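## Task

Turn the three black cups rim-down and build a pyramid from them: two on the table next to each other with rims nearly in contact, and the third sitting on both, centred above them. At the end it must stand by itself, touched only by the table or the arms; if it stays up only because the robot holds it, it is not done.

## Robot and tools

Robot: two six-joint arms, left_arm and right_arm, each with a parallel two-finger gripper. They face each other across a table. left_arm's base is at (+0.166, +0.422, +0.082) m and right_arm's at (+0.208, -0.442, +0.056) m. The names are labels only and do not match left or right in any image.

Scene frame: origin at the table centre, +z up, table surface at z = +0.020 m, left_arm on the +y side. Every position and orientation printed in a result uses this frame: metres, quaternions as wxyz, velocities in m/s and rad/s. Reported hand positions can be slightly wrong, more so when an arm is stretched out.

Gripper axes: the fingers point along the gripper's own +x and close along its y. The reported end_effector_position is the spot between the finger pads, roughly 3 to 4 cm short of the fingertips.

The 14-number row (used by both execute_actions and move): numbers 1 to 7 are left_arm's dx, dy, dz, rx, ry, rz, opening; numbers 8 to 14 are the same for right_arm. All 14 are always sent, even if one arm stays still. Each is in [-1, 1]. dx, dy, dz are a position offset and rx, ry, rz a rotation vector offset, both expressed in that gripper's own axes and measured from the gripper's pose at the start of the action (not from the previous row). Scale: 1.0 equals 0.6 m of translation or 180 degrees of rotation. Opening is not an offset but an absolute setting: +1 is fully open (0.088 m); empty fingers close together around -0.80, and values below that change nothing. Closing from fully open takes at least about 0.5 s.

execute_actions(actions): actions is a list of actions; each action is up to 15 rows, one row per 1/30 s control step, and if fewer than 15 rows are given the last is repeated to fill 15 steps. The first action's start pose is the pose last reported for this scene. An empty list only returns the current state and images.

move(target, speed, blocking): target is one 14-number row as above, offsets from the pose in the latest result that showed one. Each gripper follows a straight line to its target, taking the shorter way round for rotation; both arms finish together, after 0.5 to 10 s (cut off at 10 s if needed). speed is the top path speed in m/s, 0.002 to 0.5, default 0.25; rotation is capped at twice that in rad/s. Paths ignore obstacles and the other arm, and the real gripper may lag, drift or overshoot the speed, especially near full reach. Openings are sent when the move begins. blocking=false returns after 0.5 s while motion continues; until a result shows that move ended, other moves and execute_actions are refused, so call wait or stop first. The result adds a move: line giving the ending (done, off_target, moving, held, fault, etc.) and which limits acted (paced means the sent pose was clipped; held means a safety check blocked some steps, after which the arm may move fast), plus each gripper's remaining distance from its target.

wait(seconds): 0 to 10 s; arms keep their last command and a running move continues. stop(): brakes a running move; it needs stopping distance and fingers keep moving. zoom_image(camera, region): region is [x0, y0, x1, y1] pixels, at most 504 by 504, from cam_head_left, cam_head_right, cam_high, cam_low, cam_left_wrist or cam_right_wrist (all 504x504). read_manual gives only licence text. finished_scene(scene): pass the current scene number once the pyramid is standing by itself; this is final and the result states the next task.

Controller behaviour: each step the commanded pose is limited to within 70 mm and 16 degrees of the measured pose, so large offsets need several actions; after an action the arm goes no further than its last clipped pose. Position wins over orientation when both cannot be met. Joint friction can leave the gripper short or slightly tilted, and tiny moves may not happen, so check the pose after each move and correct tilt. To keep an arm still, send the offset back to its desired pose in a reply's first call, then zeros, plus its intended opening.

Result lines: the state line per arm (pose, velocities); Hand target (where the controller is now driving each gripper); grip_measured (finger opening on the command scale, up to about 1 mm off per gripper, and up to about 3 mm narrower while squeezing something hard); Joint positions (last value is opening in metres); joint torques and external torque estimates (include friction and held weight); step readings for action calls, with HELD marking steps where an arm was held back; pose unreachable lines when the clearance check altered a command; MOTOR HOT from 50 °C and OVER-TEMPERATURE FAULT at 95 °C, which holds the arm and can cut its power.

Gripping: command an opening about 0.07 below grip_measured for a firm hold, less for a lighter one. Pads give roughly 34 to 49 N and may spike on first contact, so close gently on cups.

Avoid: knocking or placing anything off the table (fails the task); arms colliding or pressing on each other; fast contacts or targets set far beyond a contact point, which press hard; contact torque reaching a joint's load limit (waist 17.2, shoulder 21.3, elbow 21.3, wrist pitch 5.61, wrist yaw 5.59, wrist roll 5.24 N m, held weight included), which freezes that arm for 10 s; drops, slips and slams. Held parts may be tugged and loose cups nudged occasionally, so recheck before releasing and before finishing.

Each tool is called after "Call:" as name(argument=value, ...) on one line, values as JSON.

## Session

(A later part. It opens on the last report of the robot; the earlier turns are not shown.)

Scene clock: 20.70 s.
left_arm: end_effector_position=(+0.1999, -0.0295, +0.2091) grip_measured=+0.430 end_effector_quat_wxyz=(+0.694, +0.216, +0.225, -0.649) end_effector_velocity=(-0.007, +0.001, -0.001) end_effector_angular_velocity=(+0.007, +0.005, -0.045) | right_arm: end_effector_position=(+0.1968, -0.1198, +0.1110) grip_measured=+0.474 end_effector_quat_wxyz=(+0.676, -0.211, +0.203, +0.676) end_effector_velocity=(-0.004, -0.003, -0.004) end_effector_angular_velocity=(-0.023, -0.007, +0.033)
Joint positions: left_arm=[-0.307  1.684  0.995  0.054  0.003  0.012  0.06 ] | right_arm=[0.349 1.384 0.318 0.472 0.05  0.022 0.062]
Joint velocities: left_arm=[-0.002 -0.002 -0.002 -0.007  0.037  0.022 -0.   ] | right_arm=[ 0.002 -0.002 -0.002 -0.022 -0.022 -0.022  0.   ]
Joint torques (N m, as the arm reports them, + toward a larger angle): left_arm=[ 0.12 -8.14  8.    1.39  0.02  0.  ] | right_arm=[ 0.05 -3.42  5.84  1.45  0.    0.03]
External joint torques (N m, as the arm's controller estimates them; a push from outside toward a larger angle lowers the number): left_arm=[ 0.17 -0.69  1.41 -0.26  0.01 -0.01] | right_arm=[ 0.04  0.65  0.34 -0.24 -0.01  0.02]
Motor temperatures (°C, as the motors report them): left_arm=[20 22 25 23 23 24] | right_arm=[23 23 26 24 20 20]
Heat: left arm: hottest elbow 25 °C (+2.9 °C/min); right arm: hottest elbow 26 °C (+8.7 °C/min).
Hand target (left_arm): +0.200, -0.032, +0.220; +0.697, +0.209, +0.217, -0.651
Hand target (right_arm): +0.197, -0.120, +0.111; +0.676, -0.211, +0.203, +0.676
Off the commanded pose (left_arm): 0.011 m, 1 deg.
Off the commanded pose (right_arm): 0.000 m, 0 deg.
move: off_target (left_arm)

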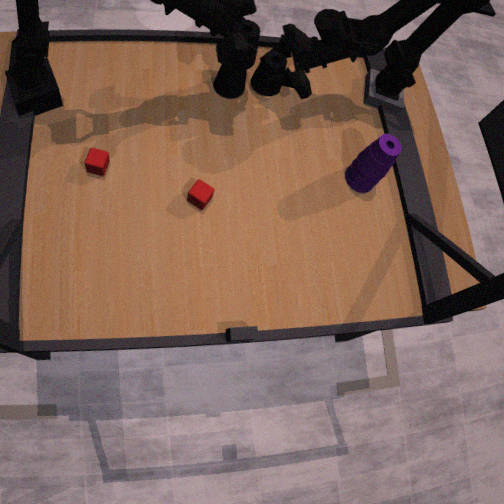

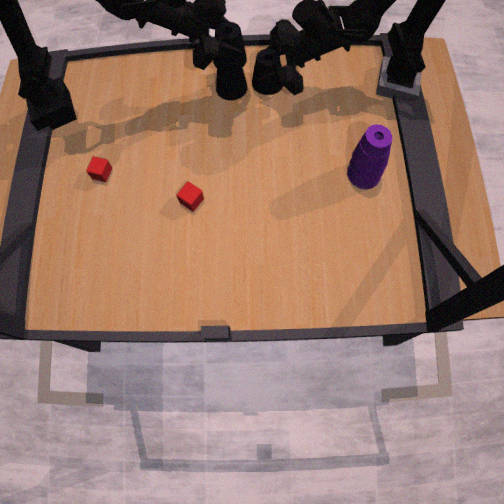

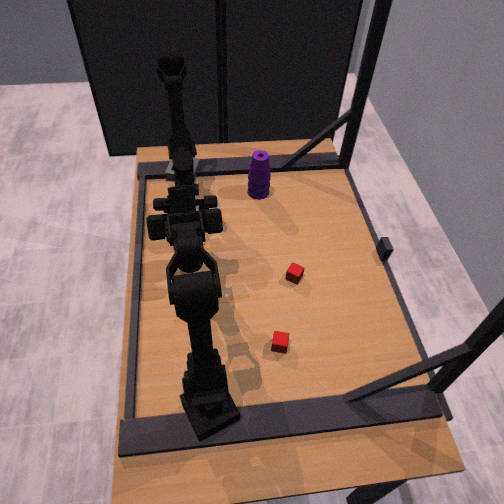

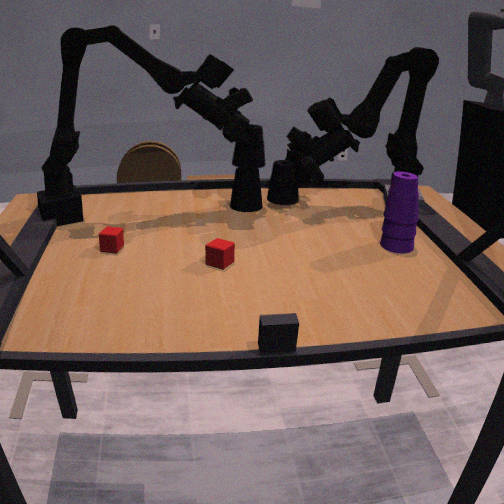

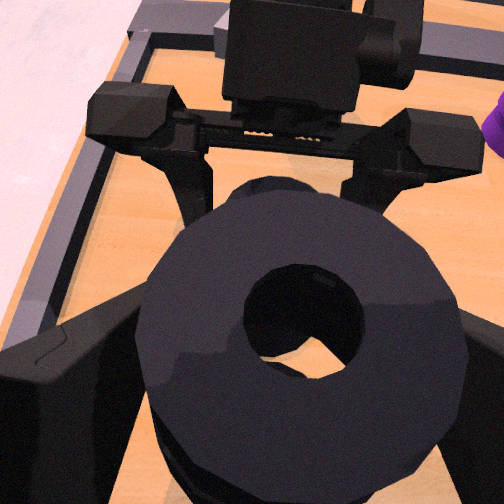

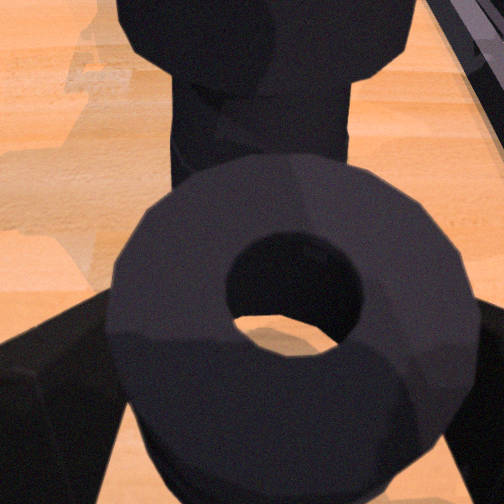

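Call:
move(target=[-0.0119, 0.0002, 0.0161, 0, -0.008, 0, 0.36, 0.0294, 0.0003, -0.0123, 0, 0.008, 0, 0.40], speed=0.04)

Call:
zoom_image(camera="cam_low", region=[210, 110, 320, 220])

Scene clock: 22.17 s.
left_arm: end_effector_position=(+0.1998, -0.0290, +0.2122) grip_measured=+0.430 end_effector_quat_wxyz=(+0.695, +0.214, +0.223, -0.649) end_effector_velocity=(-0.000, +0.002, -0.001) end_effector_angular_velocity=(+0.008, -0.006, +0.015) | right_arm: end_effector_position=(+0.1962, -0.1110, +0.0957) grip_measured=+0.474 end_effector_quat_wxyz=(+0.673, -0.219, +0.211, +0.674) end_effector_velocity=(-0.002, -0.000, -0.002) end_effector_angular_velocity=(-0.003, -0.002, +0.013)
Joint positions: left_arm=[-0.307  1.676  0.995  0.051  0.003  0.012  0.06 ] | right_arm=[0.349 1.497 0.338 0.54  0.05  0.022 0.062]
Joint velocities: left_arm=[-0.007 -0.002 -0.002 -0.007 -0.022 -0.007 -0.   ] | right_arm=[ 0.002  0.007 -0.002  0.007 -0.007 -0.007 -0.   ]
Joint torques (N m, as the arm reports them, + toward a larger angle): left_arm=[ 0.04 -8.3   7.45  1.35  0.02 -0.02] | right_arm=[-0.26 -2.71  6.22  1.62 -0.11  0.  ]
External joint torques (N m, as the arm's controller estimates them; a push from outside toward a larger angle lowers the number): left_arm=[ 0.03 -0.9   0.85 -0.31  0.02 -0.03] | right_arm=[-0.28  1.82  1.11 -0.06 -0.12 -0.01]
Motor temperatures (°C, as the motors report them): left_arm=[20 23 25 23 23 24] | right_arm=[23 23 26 24 20 20]
Heat: left arm: hottest elbow 25 °C (+2.7 °C/min); right arm: hottest elbow 26 °C (+8.1 °C/min).
Hand target (left_arm): +0.200, -0.029, +0.221; +0.697, +0.208, +0.216, -0.651
Hand target (right_arm): +0.197, -0.109, +0.095; +0.673, -0.219, +0.212, +0.674
Off the commanded pose (left_arm): 0.009 m, 1 deg.
Off the commanded pose (right_arm): 0.002 m, 0 deg.
move: off_target (left_arm)

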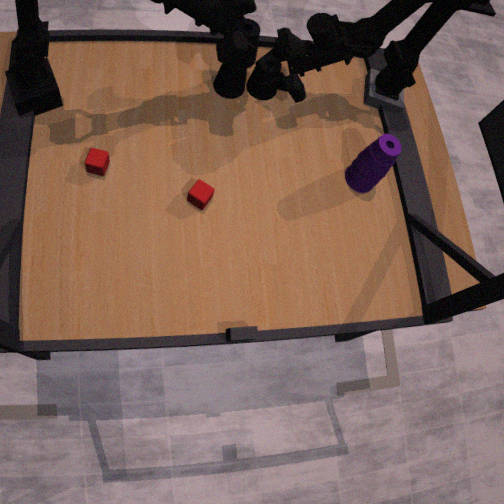

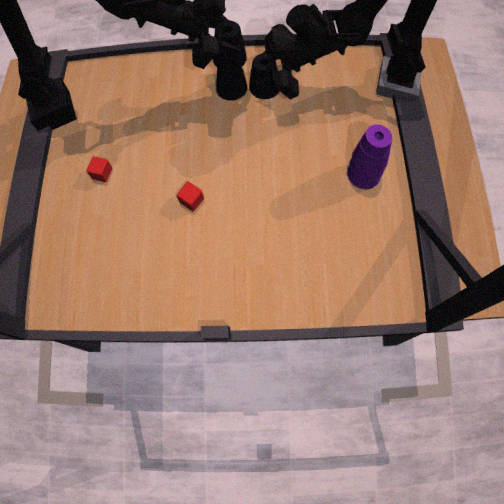

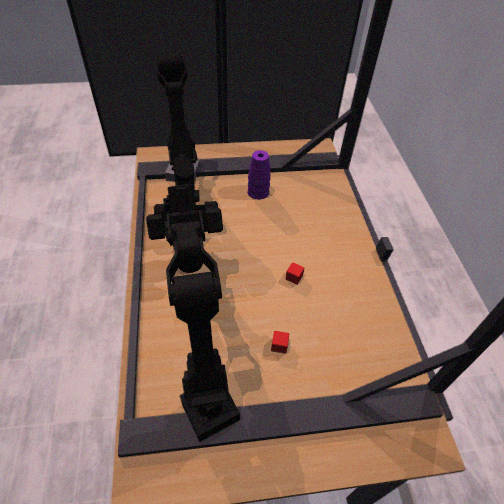

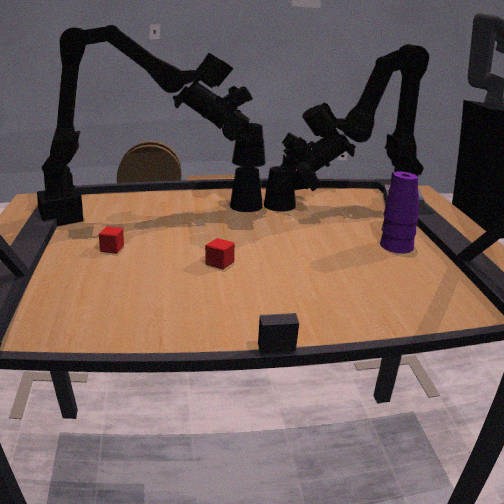

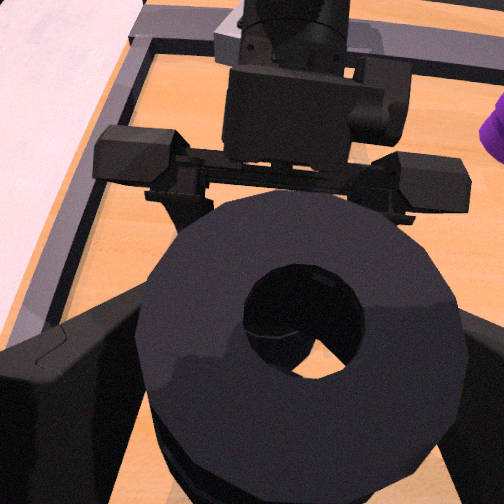

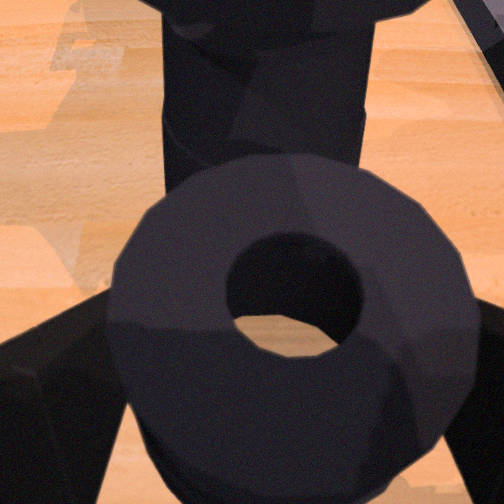

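Region (210, 110, 320, 220) of cam_low's 504x504 image, scaled by 4.582, with more detail than that image has.

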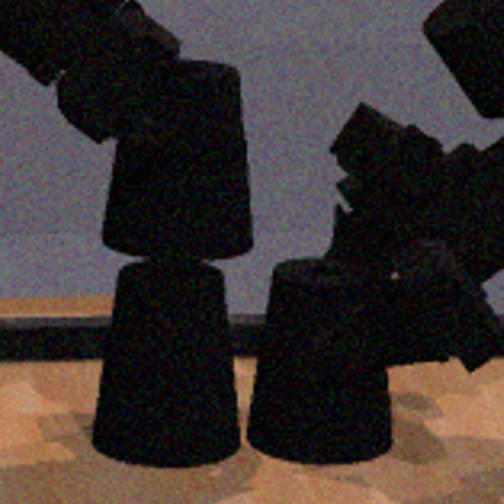

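Call:
zoom_image(camera="cam_low", region=[225, 180, 305, 220])

Call:
zoom_image(camera="cam_head_right", region=[200, 40, 300, 110])

Call:
zoom_image(camera="cam_head_left", region=[200, 40, 300, 110])

Region (225, 180, 305, 220) of cam_low's 504x504 image, scaled by 6.300, with more detail than that image has.

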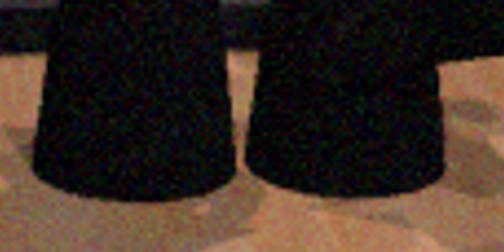

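Region (200, 40, 300, 110) of cam_head_right's 504x504 image, scaled by 5.040, with more detail than that image has; it fills the top 353 rows of this view, and the rest is white.

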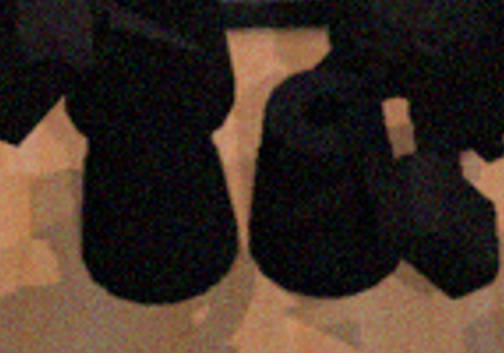

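Region (200, 40, 300, 110) of cam_head_left's 504x504 image, scaled by 5.040, with more detail than that image has; it fills the top 353 rows of this view, and the rest is white.

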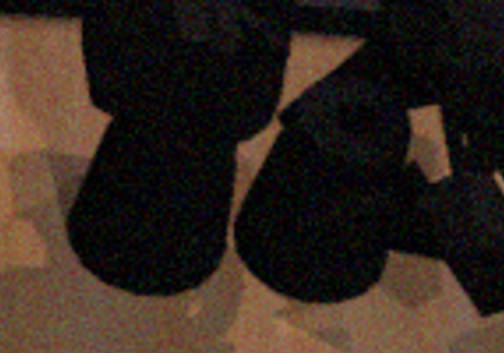

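Call:
execute_actions(actions=[[[0,0,0,0,0,0,0.36,0.004,0,0.0014,0,0,0,0.40],[0,0,0,0,0,0,0.36,0.0047,0,0.0019,0,0,0,0.40],[0,0,0,0,0,0,0.36,0.0054,0,0.0024,0,0,0,0.40],[0,0,0,0,0,0,0.36,0.0061,0,0.0029,0,0,0,0.40],[0,0,0,0,0,0,0.36,0.0068,0,0.0034,0,0,0,0.40],[0,0,0,0,0,0,0.36,0.0075,0,0.0039,0,0,0,0.40],[0,0,0,0,0,0,0.36,0.0075,0,0.0039,0,0,0,0.40],[0,0,0,0,0,0,0.36,0.0075,0,0.0039,0,0,0,0.40],[0,0,0,0,0,0,0.36,0.008,0,0.0032,0,0,0,0.40],[0,0,0,0,0,0,0.36,0.0085,0,0.0024,0,0,0,0.40],[0,0,0,0,0,0,0.36,0.009,0,0.0017,0,0,0,0.40],[0,0,0,0,0,0,0.36,0.0096,0,0.0009,0,0,0,0.40],[0,0,0,0,0,0,0.36,0.0101,0,0.0002,0,0,0,0.40],[0,0,0,0,0,0,0.36,0.0106,0,-0.0006,0,0,0,0.40],[0,0,0,0,0,0,0.36,0.0106,0,-0.0006,0,0,0,0.40]]])

Call:
wait(seconds=0.3)

Call:
zoom_image(camera="cam_head_right", region=[200, 40, 300, 110])

Call:
zoom_image(camera="cam_low", region=[225, 180, 305, 220])

Scene clock: 23.20 s.
left_arm: end_effector_position=(+0.1998, -0.0290, +0.2122) grip_measured=+0.430 end_effector_quat_wxyz=(+0.695, +0.214, +0.223, -0.649) end_effector_velocity=(-0.002, +0.003, -0.004) end_effector_angular_velocity=(+0.022, +0.003, +0.003) | right_arm: end_effector_position=(+0.1959, -0.1064, +0.0952) grip_measured=+0.474 end_effector_quat_wxyz=(+0.674, -0.216, +0.208, +0.675) end_effector_velocity=(-0.000, +0.003, -0.006) end_effector_angular_velocity=(+0.002, -0.002, +0.008)
Joint positions: left_arm=[-0.307  1.676  0.995  0.051  0.003  0.012  0.06 ] | right_arm=[0.349 1.523 0.348 0.565 0.05  0.022 0.062]
Joint velocities: left_arm=[-0.007 -0.002 -0.002 -0.022 -0.007 -0.007 -0.   ] | right_arm=[-0.002  0.046 -0.002  0.051 -0.007 -0.007 -0.   ]
Joint torques (N m, as the arm reports them, + toward a larger angle): left_arm=[ 0.   -6.73  6.88  1.48 -0.01 -0.01] | right_arm=[-0.09 -2.75  5.63  1.5  -0.04  0.  ]
External joint torques (N m, as the arm's controller estimates them; a push from outside toward a larger angle lowers the number): left_arm=[ 0.05  0.54  0.4  -0.13 -0.02 -0.02] | right_arm=[-0.09  1.96  0.61 -0.18 -0.06 -0.01]
Motor temperatures (°C, as the motors report them): left_arm=[20 23 25 23 23 24] | right_arm=[24 23 26 25 20 20]
Heat: left arm: hottest elbow 25 °C (+2.6 °C/min); right arm: hottest elbow 26 °C (+7.8 °C/min).
Hand target (left_arm): +0.200, -0.029, +0.212; +0.695, +0.214, +0.223, -0.649
Hand target (right_arm): +0.196, -0.106, +0.092; +0.673, -0.219, +0.211, +0.674
Off the commanded pose (left_arm): 0.000 m, 0 deg.
Off the commanded pose (right_arm): 0.003 m, 0 deg.
Step readings (end_effector_position):
0: left_arm (+0.1998, -0.0290, +0.2122) | right_arm (+0.1962, -0.1109, +0.0957)
1: left_arm (+0.1998, -0.0290, +0.2122) | right_arm (+0.1962, -0.1108, +0.0957)
2: left_arm (+0.1998, -0.0290, +0.2122) | right_arm (+0.1962, -0.1106, +0.0956)
4: left_arm (+0.1998, -0.0290, +0.2122) | right_arm (+0.1961, -0.1099, +0.0956)
8: left_arm (+0.1998, -0.0290, +0.2122) | right_arm (+0.1960, -0.1082, +0.0958)
15: end_effector_position above

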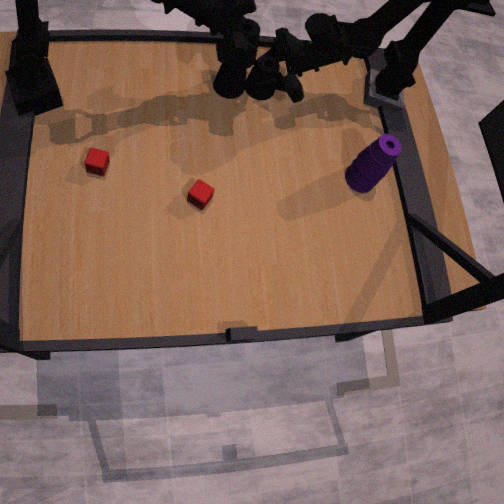

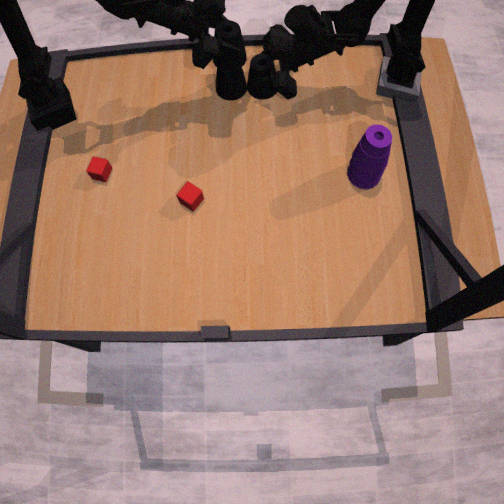

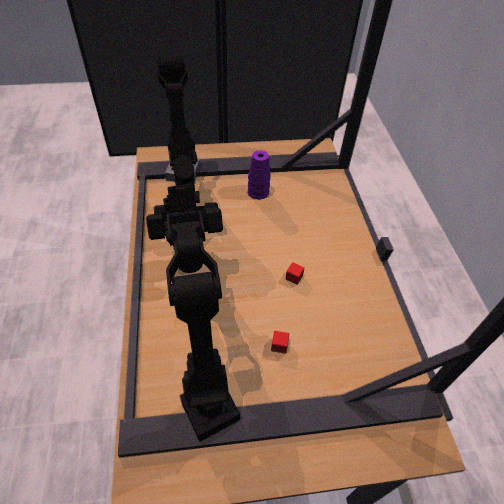

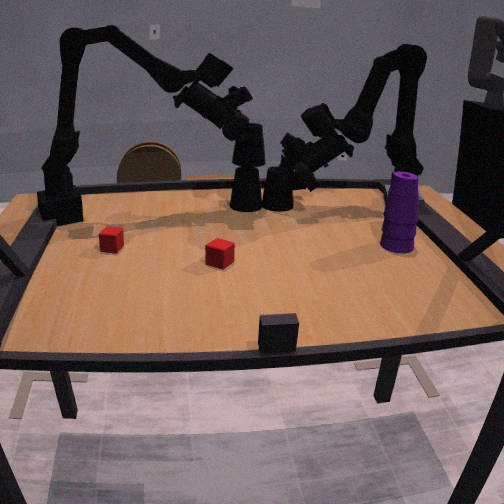

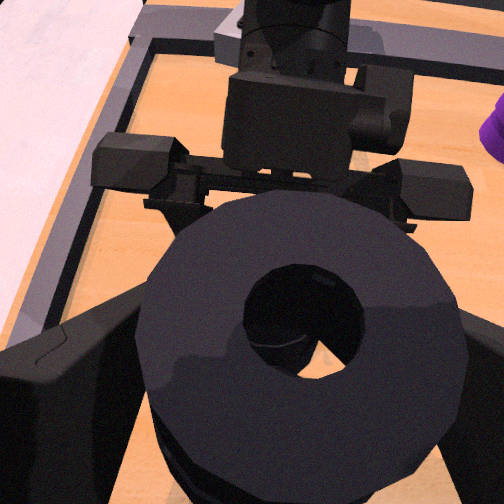

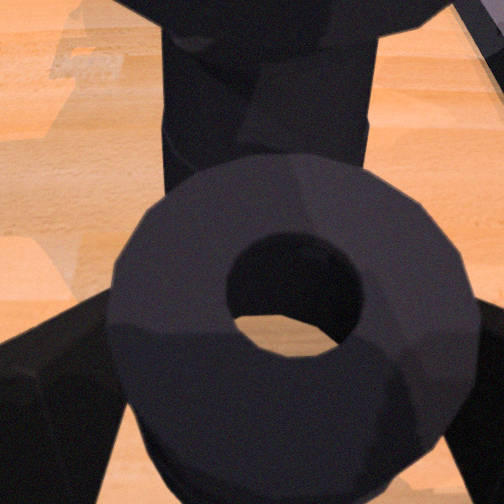

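Scene clock: 23.50 s.
left_arm: end_effector_position=(+0.1998, -0.0290, +0.2122) grip_measured=+0.430 end_effector_quat_wxyz=(+0.695, +0.214, +0.223, -0.649) end_effector_velocity=(-0.000, +0.002, -0.001) end_effector_angular_velocity=(+0.007, +0.002, +0.008) | right_arm: end_effector_position=(+0.1959, -0.1059, +0.0951) grip_measured=+0.474 end_effector_quat_wxyz=(+0.674, -0.215, +0.208, +0.675) end_effector_velocity=(-0.002, +0.000, +0.000) end_effector_angular_velocity=(-0.003, +0.018, +0.011)
Joint positions: left_arm=[-0.307  1.676  0.995  0.051  0.003  0.012  0.06 ] | right_arm=[0.349 1.526 0.348 0.57  0.05  0.022 0.062]
Joint velocities: left_arm=[-0.002 -0.002 -0.002 -0.007 -0.007 -0.007 -0.   ] | right_arm=[-0.002 -0.002  0.002 -0.007 -0.022  0.007 -0.   ]
Joint torques (N m, as the arm reports them, + toward a larger angle): left_arm=[ 0.03 -6.73  6.88  1.47 -0.01 -0.02] | right_arm=[-0.09 -2.75  5.49  1.5  -0.04  0.  ]
External joint torques (N m, as the arm's controller estimates them; a push from outside toward a larger angle lowers the number): left_arm=[ 0.01  0.64  0.31 -0.17  0.   -0.02] | right_arm=[-0.1   1.99  0.4  -0.2  -0.05 -0.01]
Motor temperatures (°C, as the motors report them): left_arm=[20 23 25 23 23 24] | right_arm=[24 23 26 25 20 20]
Heat: left arm: hottest elbow 25 °C (+2.6 °C/min); right arm: hottest elbow 26 °C (+7.7 °C/min).
Hand target (left_arm): +0.200, -0.029, +0.212; +0.695, +0.214, +0.223, -0.649
Hand target (right_arm): +0.196, -0.106, +0.092; +0.673, -0.219, +0.211, +0.674
Off the commanded pose (left_arm): 0.000 m, 0 deg.
Off the commanded pose (right_arm): 0.003 m, 1 deg.
wait: 0.30 s; at rest by 0.17 s

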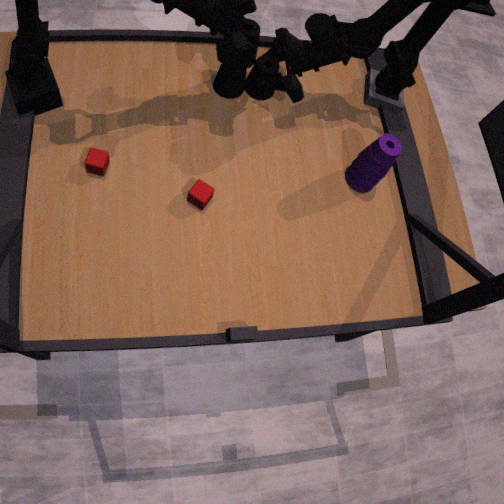

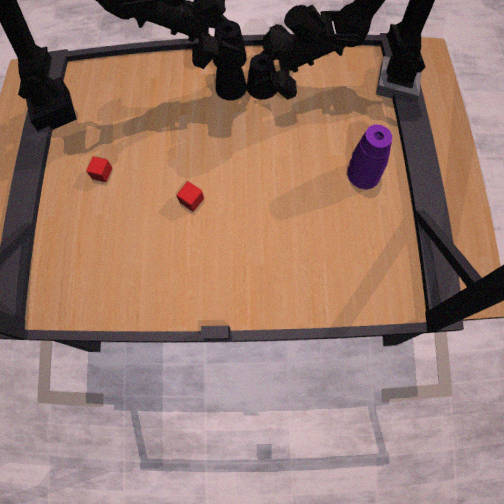

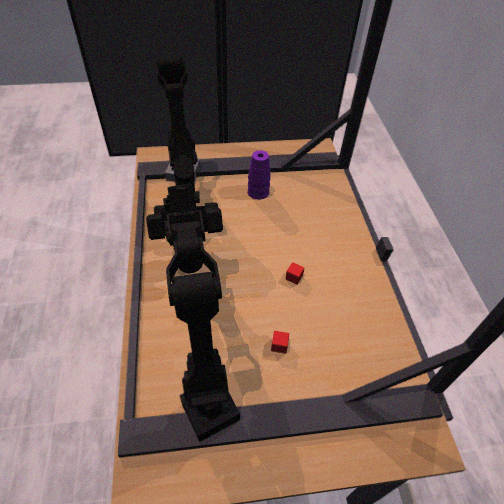

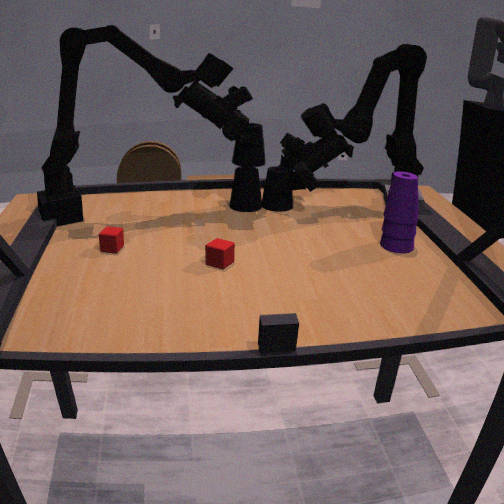

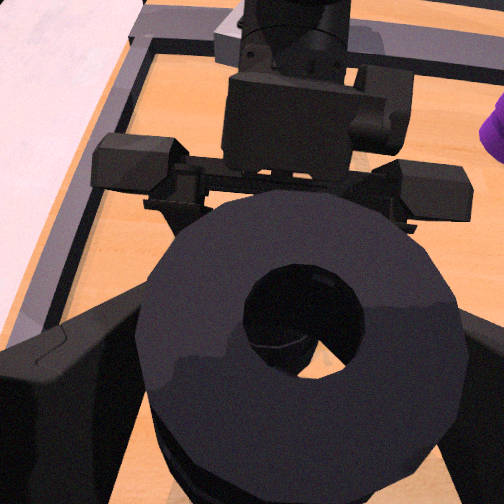

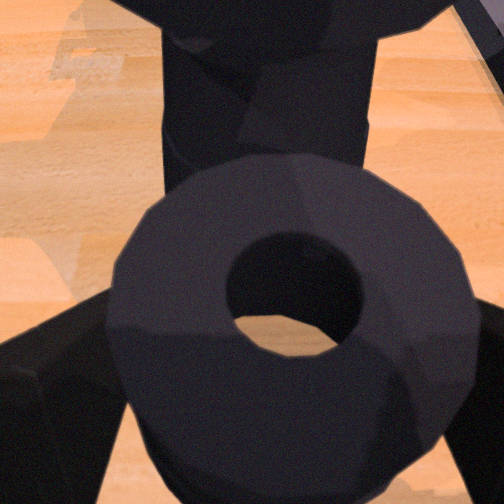

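Region (200, 40, 300, 110) of cam_head_right's 504x504 image, scaled by 5.040, with more detail than that image has; it fills the top 353 rows of this view, and the rest is white.

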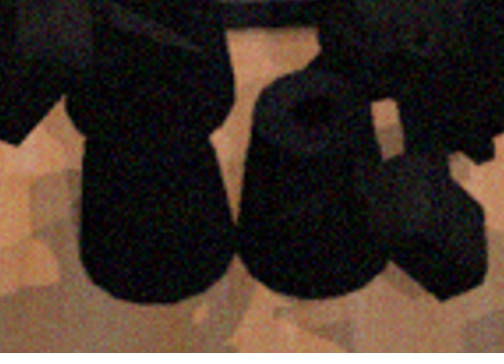

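Region (225, 180, 305, 220) of cam_low's 504x504 image, scaled by 6.300, with more detail than that image has.

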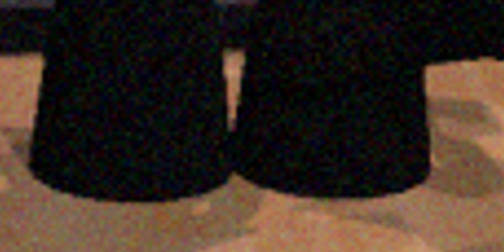

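Call:
execute_actions(actions=[[[0,0,0,0,0,0,0.36,-0.0006,0,-0.0004,0,0,0,0.40],[0,0,0,0,0,0,0.36,-0.0012,0,-0.0008,0,0,0,0.40],[0,0,0,0,0,0,0.36,-0.0018,0,-0.0013,0,0,0,0.40],[0,0,0,0,0,0,0.36,-0.0024,0,-0.0017,0,0,0,0.40],[0,0,0,0,0,0,0.36,-0.003,0,-0.0021,0,0,0,0.40],[0,0,0,0,0,0,0.36,-0.0036,0,-0.0025,0,0,0,0.40],[0,0,0,0,0,0,0.36,-0.0042,0,-0.0029,0,0,0,0.40],[0,0,0,0,0,0,0.36,-0.0048,0,-0.0034,0,0,0,0.40],[0,0,0,0,0,0,0.36,-0.0055,0,-0.0038,0,0,0,0.40]]])

Call:
zoom_image(camera="cam_head_right", region=[200, 40, 300, 110])

Scene clock: 24.40 s.
left_arm: end_effector_position=(+0.1998, -0.0290, +0.2122) grip_measured=+0.430 end_effector_quat_wxyz=(+0.695, +0.214, +0.223, -0.649) end_effector_velocity=(-0.002, -0.000, +0.003) end_effector_angular_velocity=(-0.014, +0.021, +0.005) | right_arm: end_effector_position=(+0.1960, -0.1074, +0.0955) grip_measured=+0.474 end_effector_quat_wxyz=(+0.675, -0.215, +0.207, +0.675) end_effector_velocity=(-0.002, -0.001, +0.000) end_effector_angular_velocity=(-0.003, +0.010, +0.004)
Joint positions: left_arm=[-0.307  1.676  0.995  0.051  0.003  0.012  0.06 ] | right_arm=[0.349 1.519 0.342 0.57  0.05  0.022 0.062]
Joint velocities: left_arm=[-0.002 -0.007 -0.002  0.007  0.007 -0.022  0.   ] | right_arm=[ 0.002 -0.007 -0.002 -0.007 -0.007  0.007 -0.   ]
Joint torques (N m, as the arm reports them, + toward a larger angle): left_arm=[ 0.   -6.73  6.89  1.47 -0.01 -0.02] | right_arm=[ 0.14 -4.8   4.16  1.35  0.03  0.05]
External joint torques (N m, as the arm's controller estimates them; a push from outside toward a larger angle lowers the number): left_arm=[ 0.01  0.76  0.23 -0.2  -0.01 -0.02] | right_arm=[ 0.13 -0.12 -0.95 -0.36  0.02  0.04]
Motor temperatures (°C, as the motors report them): left_arm=[20 23 25 23 23 24] | right_arm=[24 23 26 25 20 20]
Heat: left arm: hottest elbow 25 °C (+2.5 °C/min); right arm: hottest elbow 26 °C (+7.4 °C/min).
Hand target (left_arm): +0.200, -0.029, +0.212; +0.695, +0.214, +0.223, -0.649
Hand target (right_arm): +0.196, -0.110, +0.095; +0.674, -0.215, +0.207, +0.675
Off the commanded pose (left_arm): 0.000 m, 0 deg.
Off the commanded pose (right_arm): 0.003 m, 0 deg.
Step readings (end_effector_position):
0: left_arm (+0.1998, -0.0290, +0.2122) | right_arm (+0.1959, -0.1059, +0.0952)
1: left_arm (+0.1998, -0.0290, +0.2122) | right_arm (+0.1959, -0.1059, +0.0952)
2: left_arm (+0.1998, -0.0290, +0.2122) | right_arm (+0.1959, -0.1059, +0.0952)
4: left_arm (+0.1998, -0.0290, +0.2122) | right_arm (+0.1959, -0.1059, +0.0952)
8: left_arm (+0.1998, -0.0290, +0.2122) | right_arm (+0.1959, -0.1062, +0.0954)
15: end_effector_position above

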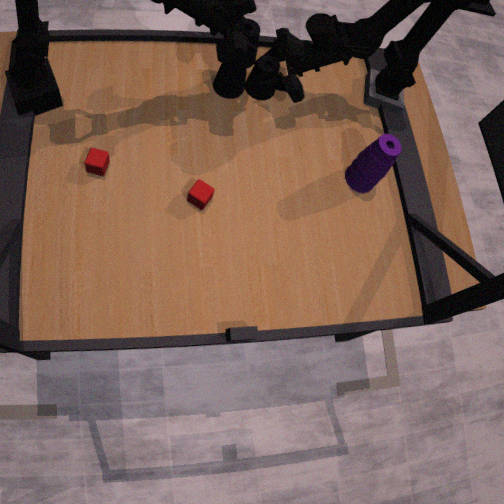

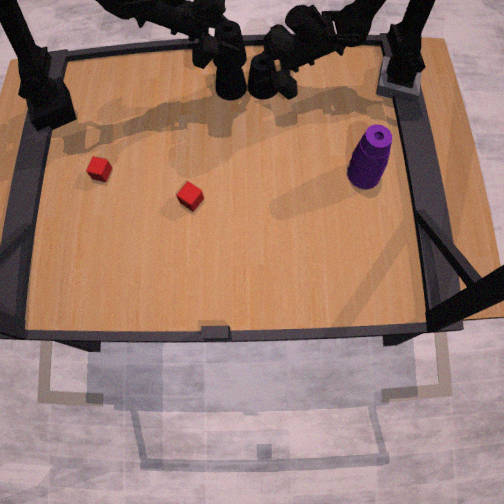

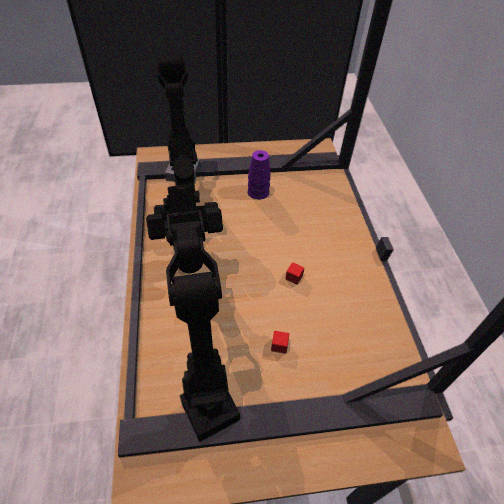

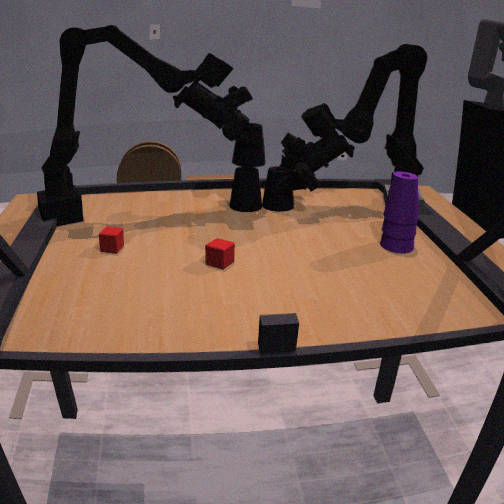

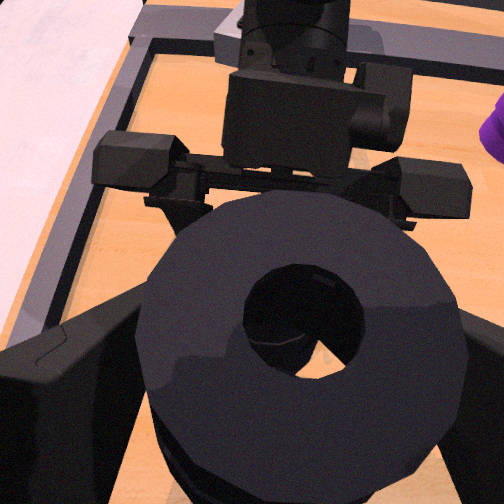

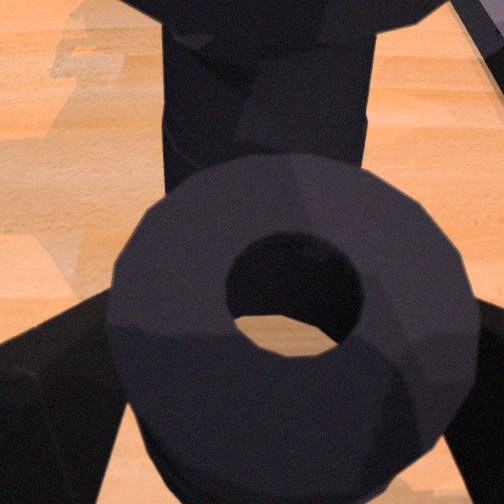

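Region (200, 40, 300, 110) of cam_head_right's 504x504 image, scaled by 5.040, with more detail than that image has; it fills the top 353 rows of this view, and the rest is white.

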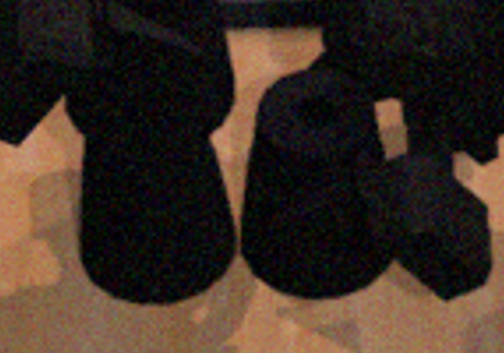

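Call:
execute_actions(actions=[[[0,0,0,0,0,0,0.36,0,0,0,0,0,0,0.46],[0,0,0,0,0,0,0.36,0,0,0,0,0,0,0.50],[0,0,0,0,0,0,0.36,0,0,0,0,0,0,0.54],[0,0,0,0,0,0,0.36,0,0,0,0,0,0,0.60],[0,0,0,0,0,0,0.36,0,0,0,0,0,0,0.70],[0,0,0,0,0,0,0.36,0,0,0,0,0,0,0.82],[0,0,0,0,0,0,0.36,0,0,0,0,0,0,0.94],[0,0,0,0,0,0,0.36,0,0,0,0,0,0,1.0],[0,0,0,0,0,0,0.36,0,0,0,0,0,0,1.0],[0,0,0,0,0,0,0.36,-0.002,0,0,0,0,0,1.0],[0,0,0,0,0,0,0.36,-0.005,0,0,0,0,0,1.0],[0,0,0,0,0,0,0.36,-0.009,0,0,0,0,0,1.0],[0,0,0,0,0,0,0.36,-0.014,0,0,0,0,0,1.0],[0,0,0,0,0,0,0.36,-0.020,0,0,0,0,0,1.0],[0,0,0,0,0,0,0.36,-0.027,0,0,0,0,0,1.0]],[[0,0,0,0,0,0,0.36,-0.025,0,0,0,0,0,1.0],[0,0,0,0,0,0,0.36,-0.034,0,0,0,0,0,1.0],[0,0,0,0,0,0,0.36,-0.044,0,0,0,0,0,1.0],[0,0,0,0,0,0,0.36,-0.054,0,0,0,0,0,1.0],[0,0,0,0,0,0,0.36,-0.064,0,0,0,0,0,1.0],[0,0,0,0,0,0,0.36,-0.074,0,0,0,0,0,1.0],[0,0,0,0,0,0,0.36,-0.084,0,0,0,0,0,1.0],[0,0,0,0,0,0,0.36,-0.094,0,0,0,0,0,1.0],[0,0,0,0,0,0,0.36,-0.104,0,0,0,0,0,1.0],[0,0,0,0,0,0,0.36,-0.113,0,0,0,0,0,1.0],[0,0,0,0,0,0,0.36,-0.121,0,0,0,0,0,1.0],[0,0,0,0,0,0,0.36,-0.128,0,0,0,0,0,1.0],[0,0,0,0,0,0,0.36,-0.134,0,0,0,0,0,1.0],[0,0,0,0,0,0,0.36,-0.138,0,0,0,0,0,1.0],[0,0,0,0,0,0,0.36,-0.14,0,0,0,0,0,1.0]]])

Call:
zoom_image(camera="cam_low", region=[210, 110, 320, 220])

Scene clock: 25.87 s.
left_arm: end_effector_position=(+0.1998, -0.0290, +0.2122) grip_measured=+0.430 end_effector_quat_wxyz=(+0.695, +0.214, +0.223, -0.649) end_effector_velocity=(-0.000, +0.000, -0.001) end_effector_angular_velocity=(+0.009, -0.021, -0.009) | right_arm: end_effector_position=(+0.1959, -0.1697, +0.1465) grip_measured=+1.000 end_effector_quat_wxyz=(+0.676, -0.208, +0.199, +0.678) end_effector_velocity=(-0.002, -0.100, +0.057) end_effector_angular_velocity=(-0.030, -0.004, +0.014)
Joint positions: left_arm=[-0.307  1.676  0.995  0.051  0.003  0.012  0.06 ] | right_arm=[0.374 0.923 0.262 0.076 0.07  0.032 0.088]
Joint velocities: left_arm=[-0.002  0.002  0.002 -0.007 -0.007  0.022 -0.   ] | right_arm=[ 0.056 -0.886 -0.002 -0.916  0.037  0.022  0.   ]
Joint torques (N m, as the arm reports them, + toward a larger angle): left_arm=[ 0.   -6.76  6.89  1.47 -0.01 -0.01] | right_arm=[ 0.36 -1.84  6.6   1.09  0.09  0.16]
External joint torques (N m, as the arm's controller estimates them; a push from outside toward a larger angle lowers the number): left_arm=[ 0.    0.54  0.37 -0.15  0.   -0.02] | right_arm=[ 0.36 -0.04 -0.01 -0.49  0.07  0.16]
External joint torques at the end of the 1st action: left_arm=[ 0.02  0.67  0.27 -0.19  0.   -0.02] | right_arm=[ 0.39 -0.3  -1.05 -0.53  0.06  0.07]
Motor temperatures (°C, as the motors report them): left_arm=[20 23 26 23 23 24] | right_arm=[24 23 26 25 20 20]
Heat: left arm: hottest elbow 26 °C (+4.6 °C/min); right arm: hottest elbow 26 °C (+7.0 °C/min).
Hand target (left_arm): +0.200, -0.029, +0.212; +0.695, +0.214, +0.223, -0.649
Hand target (right_arm): +0.196, -0.179, +0.147; +0.675, -0.212, +0.205, +0.676
Off the commanded pose (left_arm): 0.000 m, 0 deg.
Off the commanded pose (right_arm): 0.012 m, 1 deg.
Step readings (end_effector_position; steps 1 to 15: 1st action; 16 to 30: 2nd action):
0: left_arm (+0.1998, -0.0290, +0.2122) | right_arm (+0.1960, -0.1075, +0.0955)
1: left_arm (+0.1998, -0.0290, +0.2122) | right_arm (+0.1960, -0.1075, +0.0955)
2: left_arm (+0.1998, -0.0290, +0.2122) | right_arm (+0.1960, -0.1075, +0.0955)
4: left_arm (+0.1998, -0.0290, +0.2122) | right_arm (+0.1960, -0.1075, +0.0955)
8: left_arm (+0.1998, -0.0290, +0.2122) | right_arm (+0.1960, -0.1075, +0.0955)
15: left_arm (+0.1998, -0.0290, +0.2122) | right_arm (+0.1963, -0.1122, +0.1005)
16: left_arm (+0.1998, -0.0290, +0.2122) | right_arm (+0.1964, -0.1148, +0.1028)
17: left_arm (+0.1998, -0.0290, +0.2122) | right_arm (+0.1966, -0.1177, +0.1053)
19: left_arm (+0.1998, -0.0290, +0.2122) | right_arm (+0.1968, -0.1248, +0.1114)
23: left_arm (+0.1998, -0.0290, +0.2122) | right_arm (+0.1964, -0.1416, +0.1247)
30: end_effector_position above

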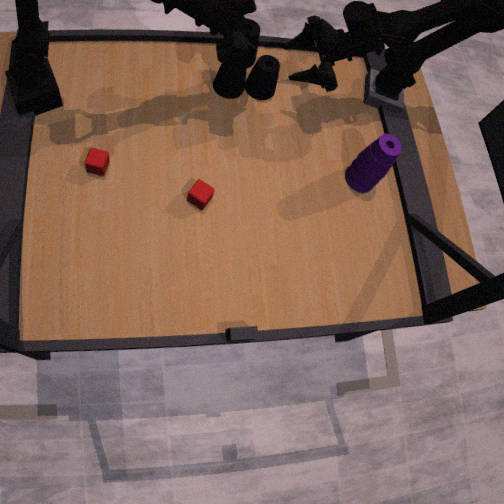

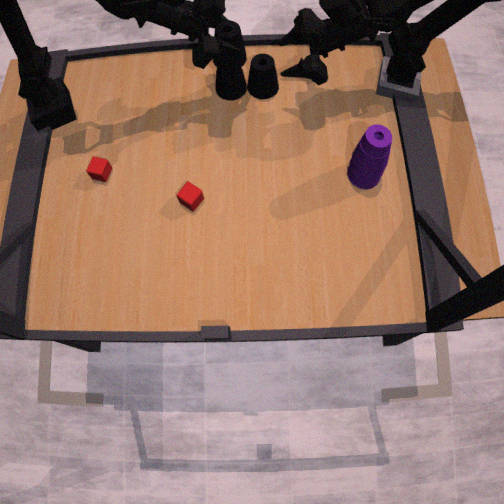

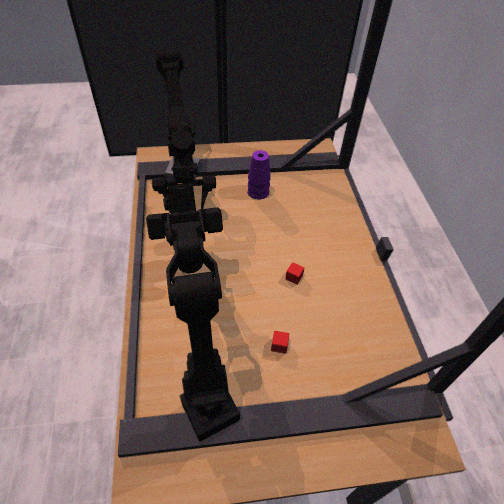

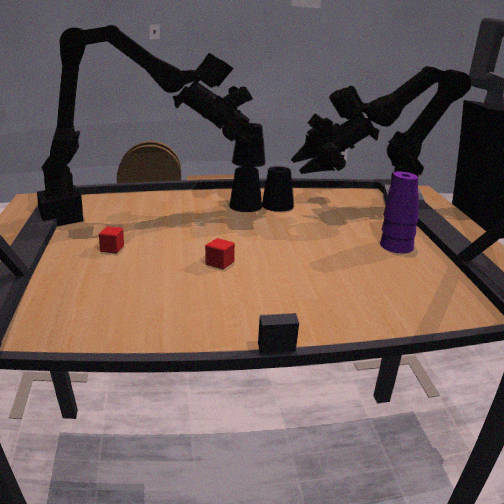

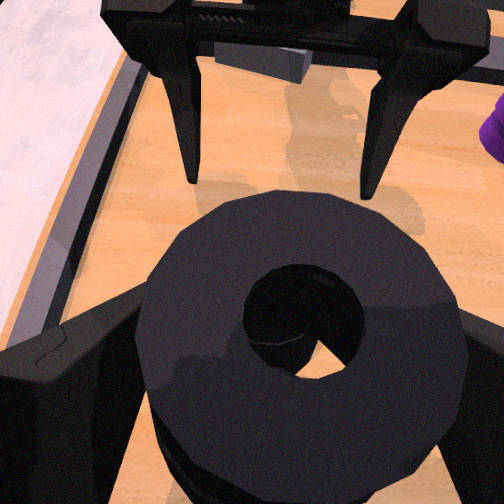

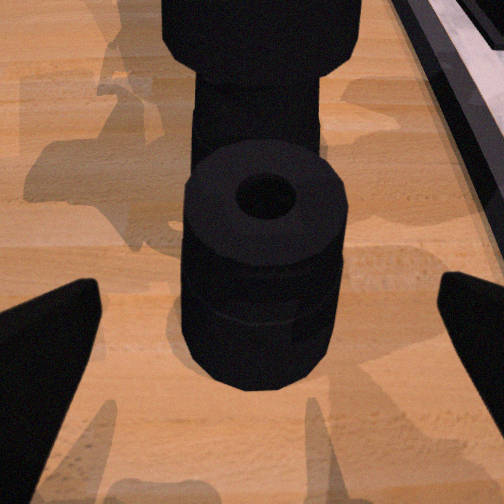

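Region (210, 110, 320, 220) of cam_low's 504x504 image, scaled by 4.582, with more detail than that image has.

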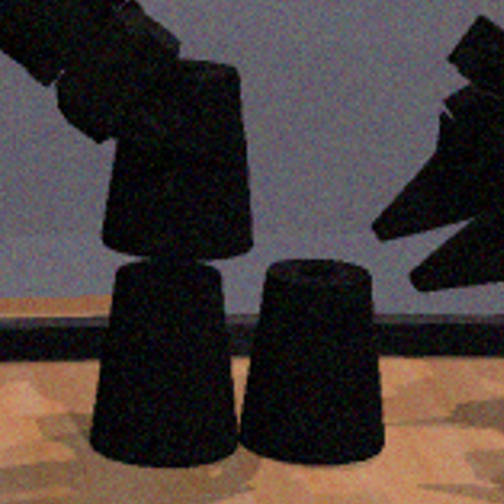

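Call:
move(target=[0.058, -0.0075, 0.0216, 0, -0.006, 0, 0.36, -0.0443, 0, 0.0067, 0, 0, 0, 1.0], speed=0.06)

Call:
zoom_image(camera="cam_low", region=[210, 110, 320, 220])

Scene clock: 27.23 s.
left_arm: end_effector_position=(+0.1978, -0.0607, +0.2046) grip_measured=+0.430 end_effector_quat_wxyz=(+0.696, +0.208, +0.216, -0.652) end_effector_velocity=(+0.000, -0.002, +0.005) end_effector_angular_velocity=(-0.007, -0.011, -0.001) | right_arm: end_effector_position=(+0.1962, -0.1906, +0.1612) grip_measured=+1.000 end_effector_quat_wxyz=(+0.675, -0.212, +0.200, +0.678) end_effector_velocity=(+0.003, -0.003, -0.004) end_effector_angular_velocity=(-0.021, -0.020, -0.012)
Joint positions: left_arm=[-0.318  1.798  1.092  0.097 -0.003  0.007  0.06 ] | right_arm=[ 0.385  0.737  0.282 -0.137  0.078  0.034  0.088]
Joint velocities: left_arm=[-0.002 -0.002  0.012 -0.007 -0.007  0.007 -0.   ] | right_arm=[ 0.002 -0.002 -0.002 -0.022  0.022 -0.007  0.   ]
Joint torques (N m, as the arm reports them, + toward a larger angle): left_arm=[-0.24 -5.8   8.23  1.63 -0.18 -0.1 ] | right_arm=[ 0.55 -1.39  8.8   1.25  0.13  0.22]
External joint torques (N m, as the arm's controller estimates them; a push from outside toward a larger angle lowers the number): left_arm=[-0.24  2.46  1.71 -0.02 -0.17 -0.11] | right_arm=[ 0.55  0.    1.67 -0.44  0.09  0.21]
Motor temperatures (°C, as the motors report them): left_arm=[20 23 26 23 23 24] | right_arm=[24 23 26 25 20 20]
Heat: left arm: hottest elbow 26 °C (+4.4 °C/min); right arm: hottest elbow 26 °C (+6.6 °C/min).
Hand target (left_arm): +0.198, -0.065, +0.202; +0.697, +0.208, +0.217, -0.651
Hand target (right_arm): +0.196, -0.190, +0.165; +0.676, -0.208, +0.199, +0.678
Off the commanded pose (left_arm): 0.005 m, 0 deg.
Off the commanded pose (right_arm): 0.003 m, 0 deg.
move: done

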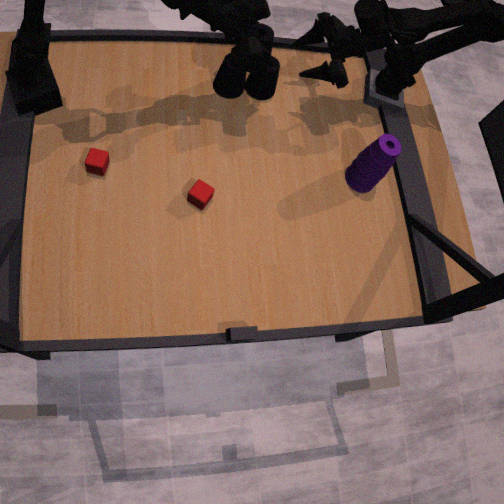

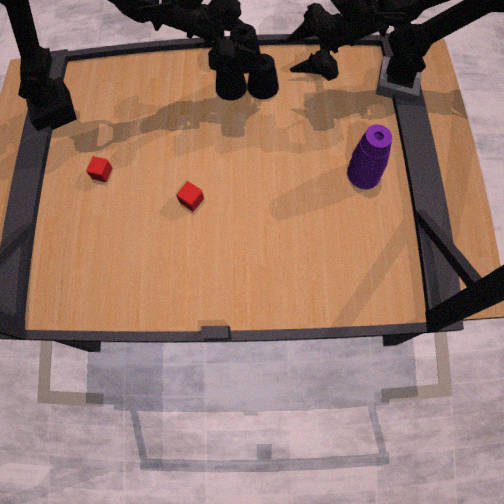

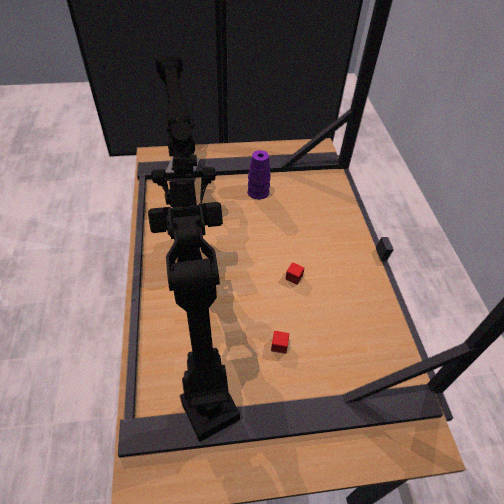

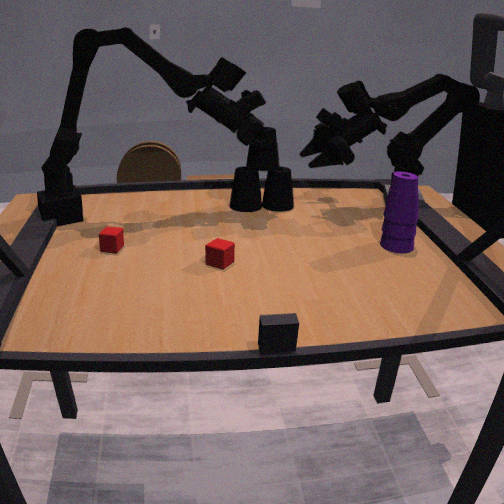

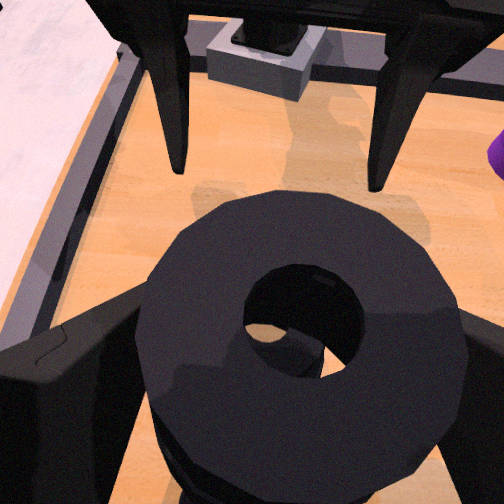

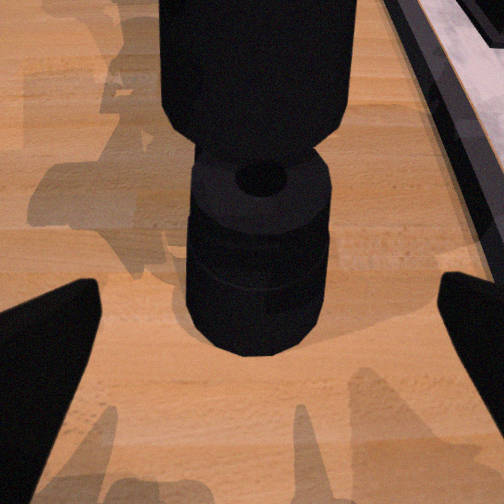

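Region (210, 110, 320, 220) of cam_low's 504x504 image, scaled by 4.582, with more detail than that image has.

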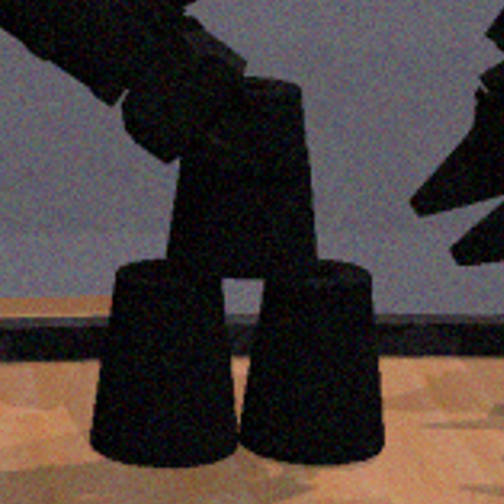

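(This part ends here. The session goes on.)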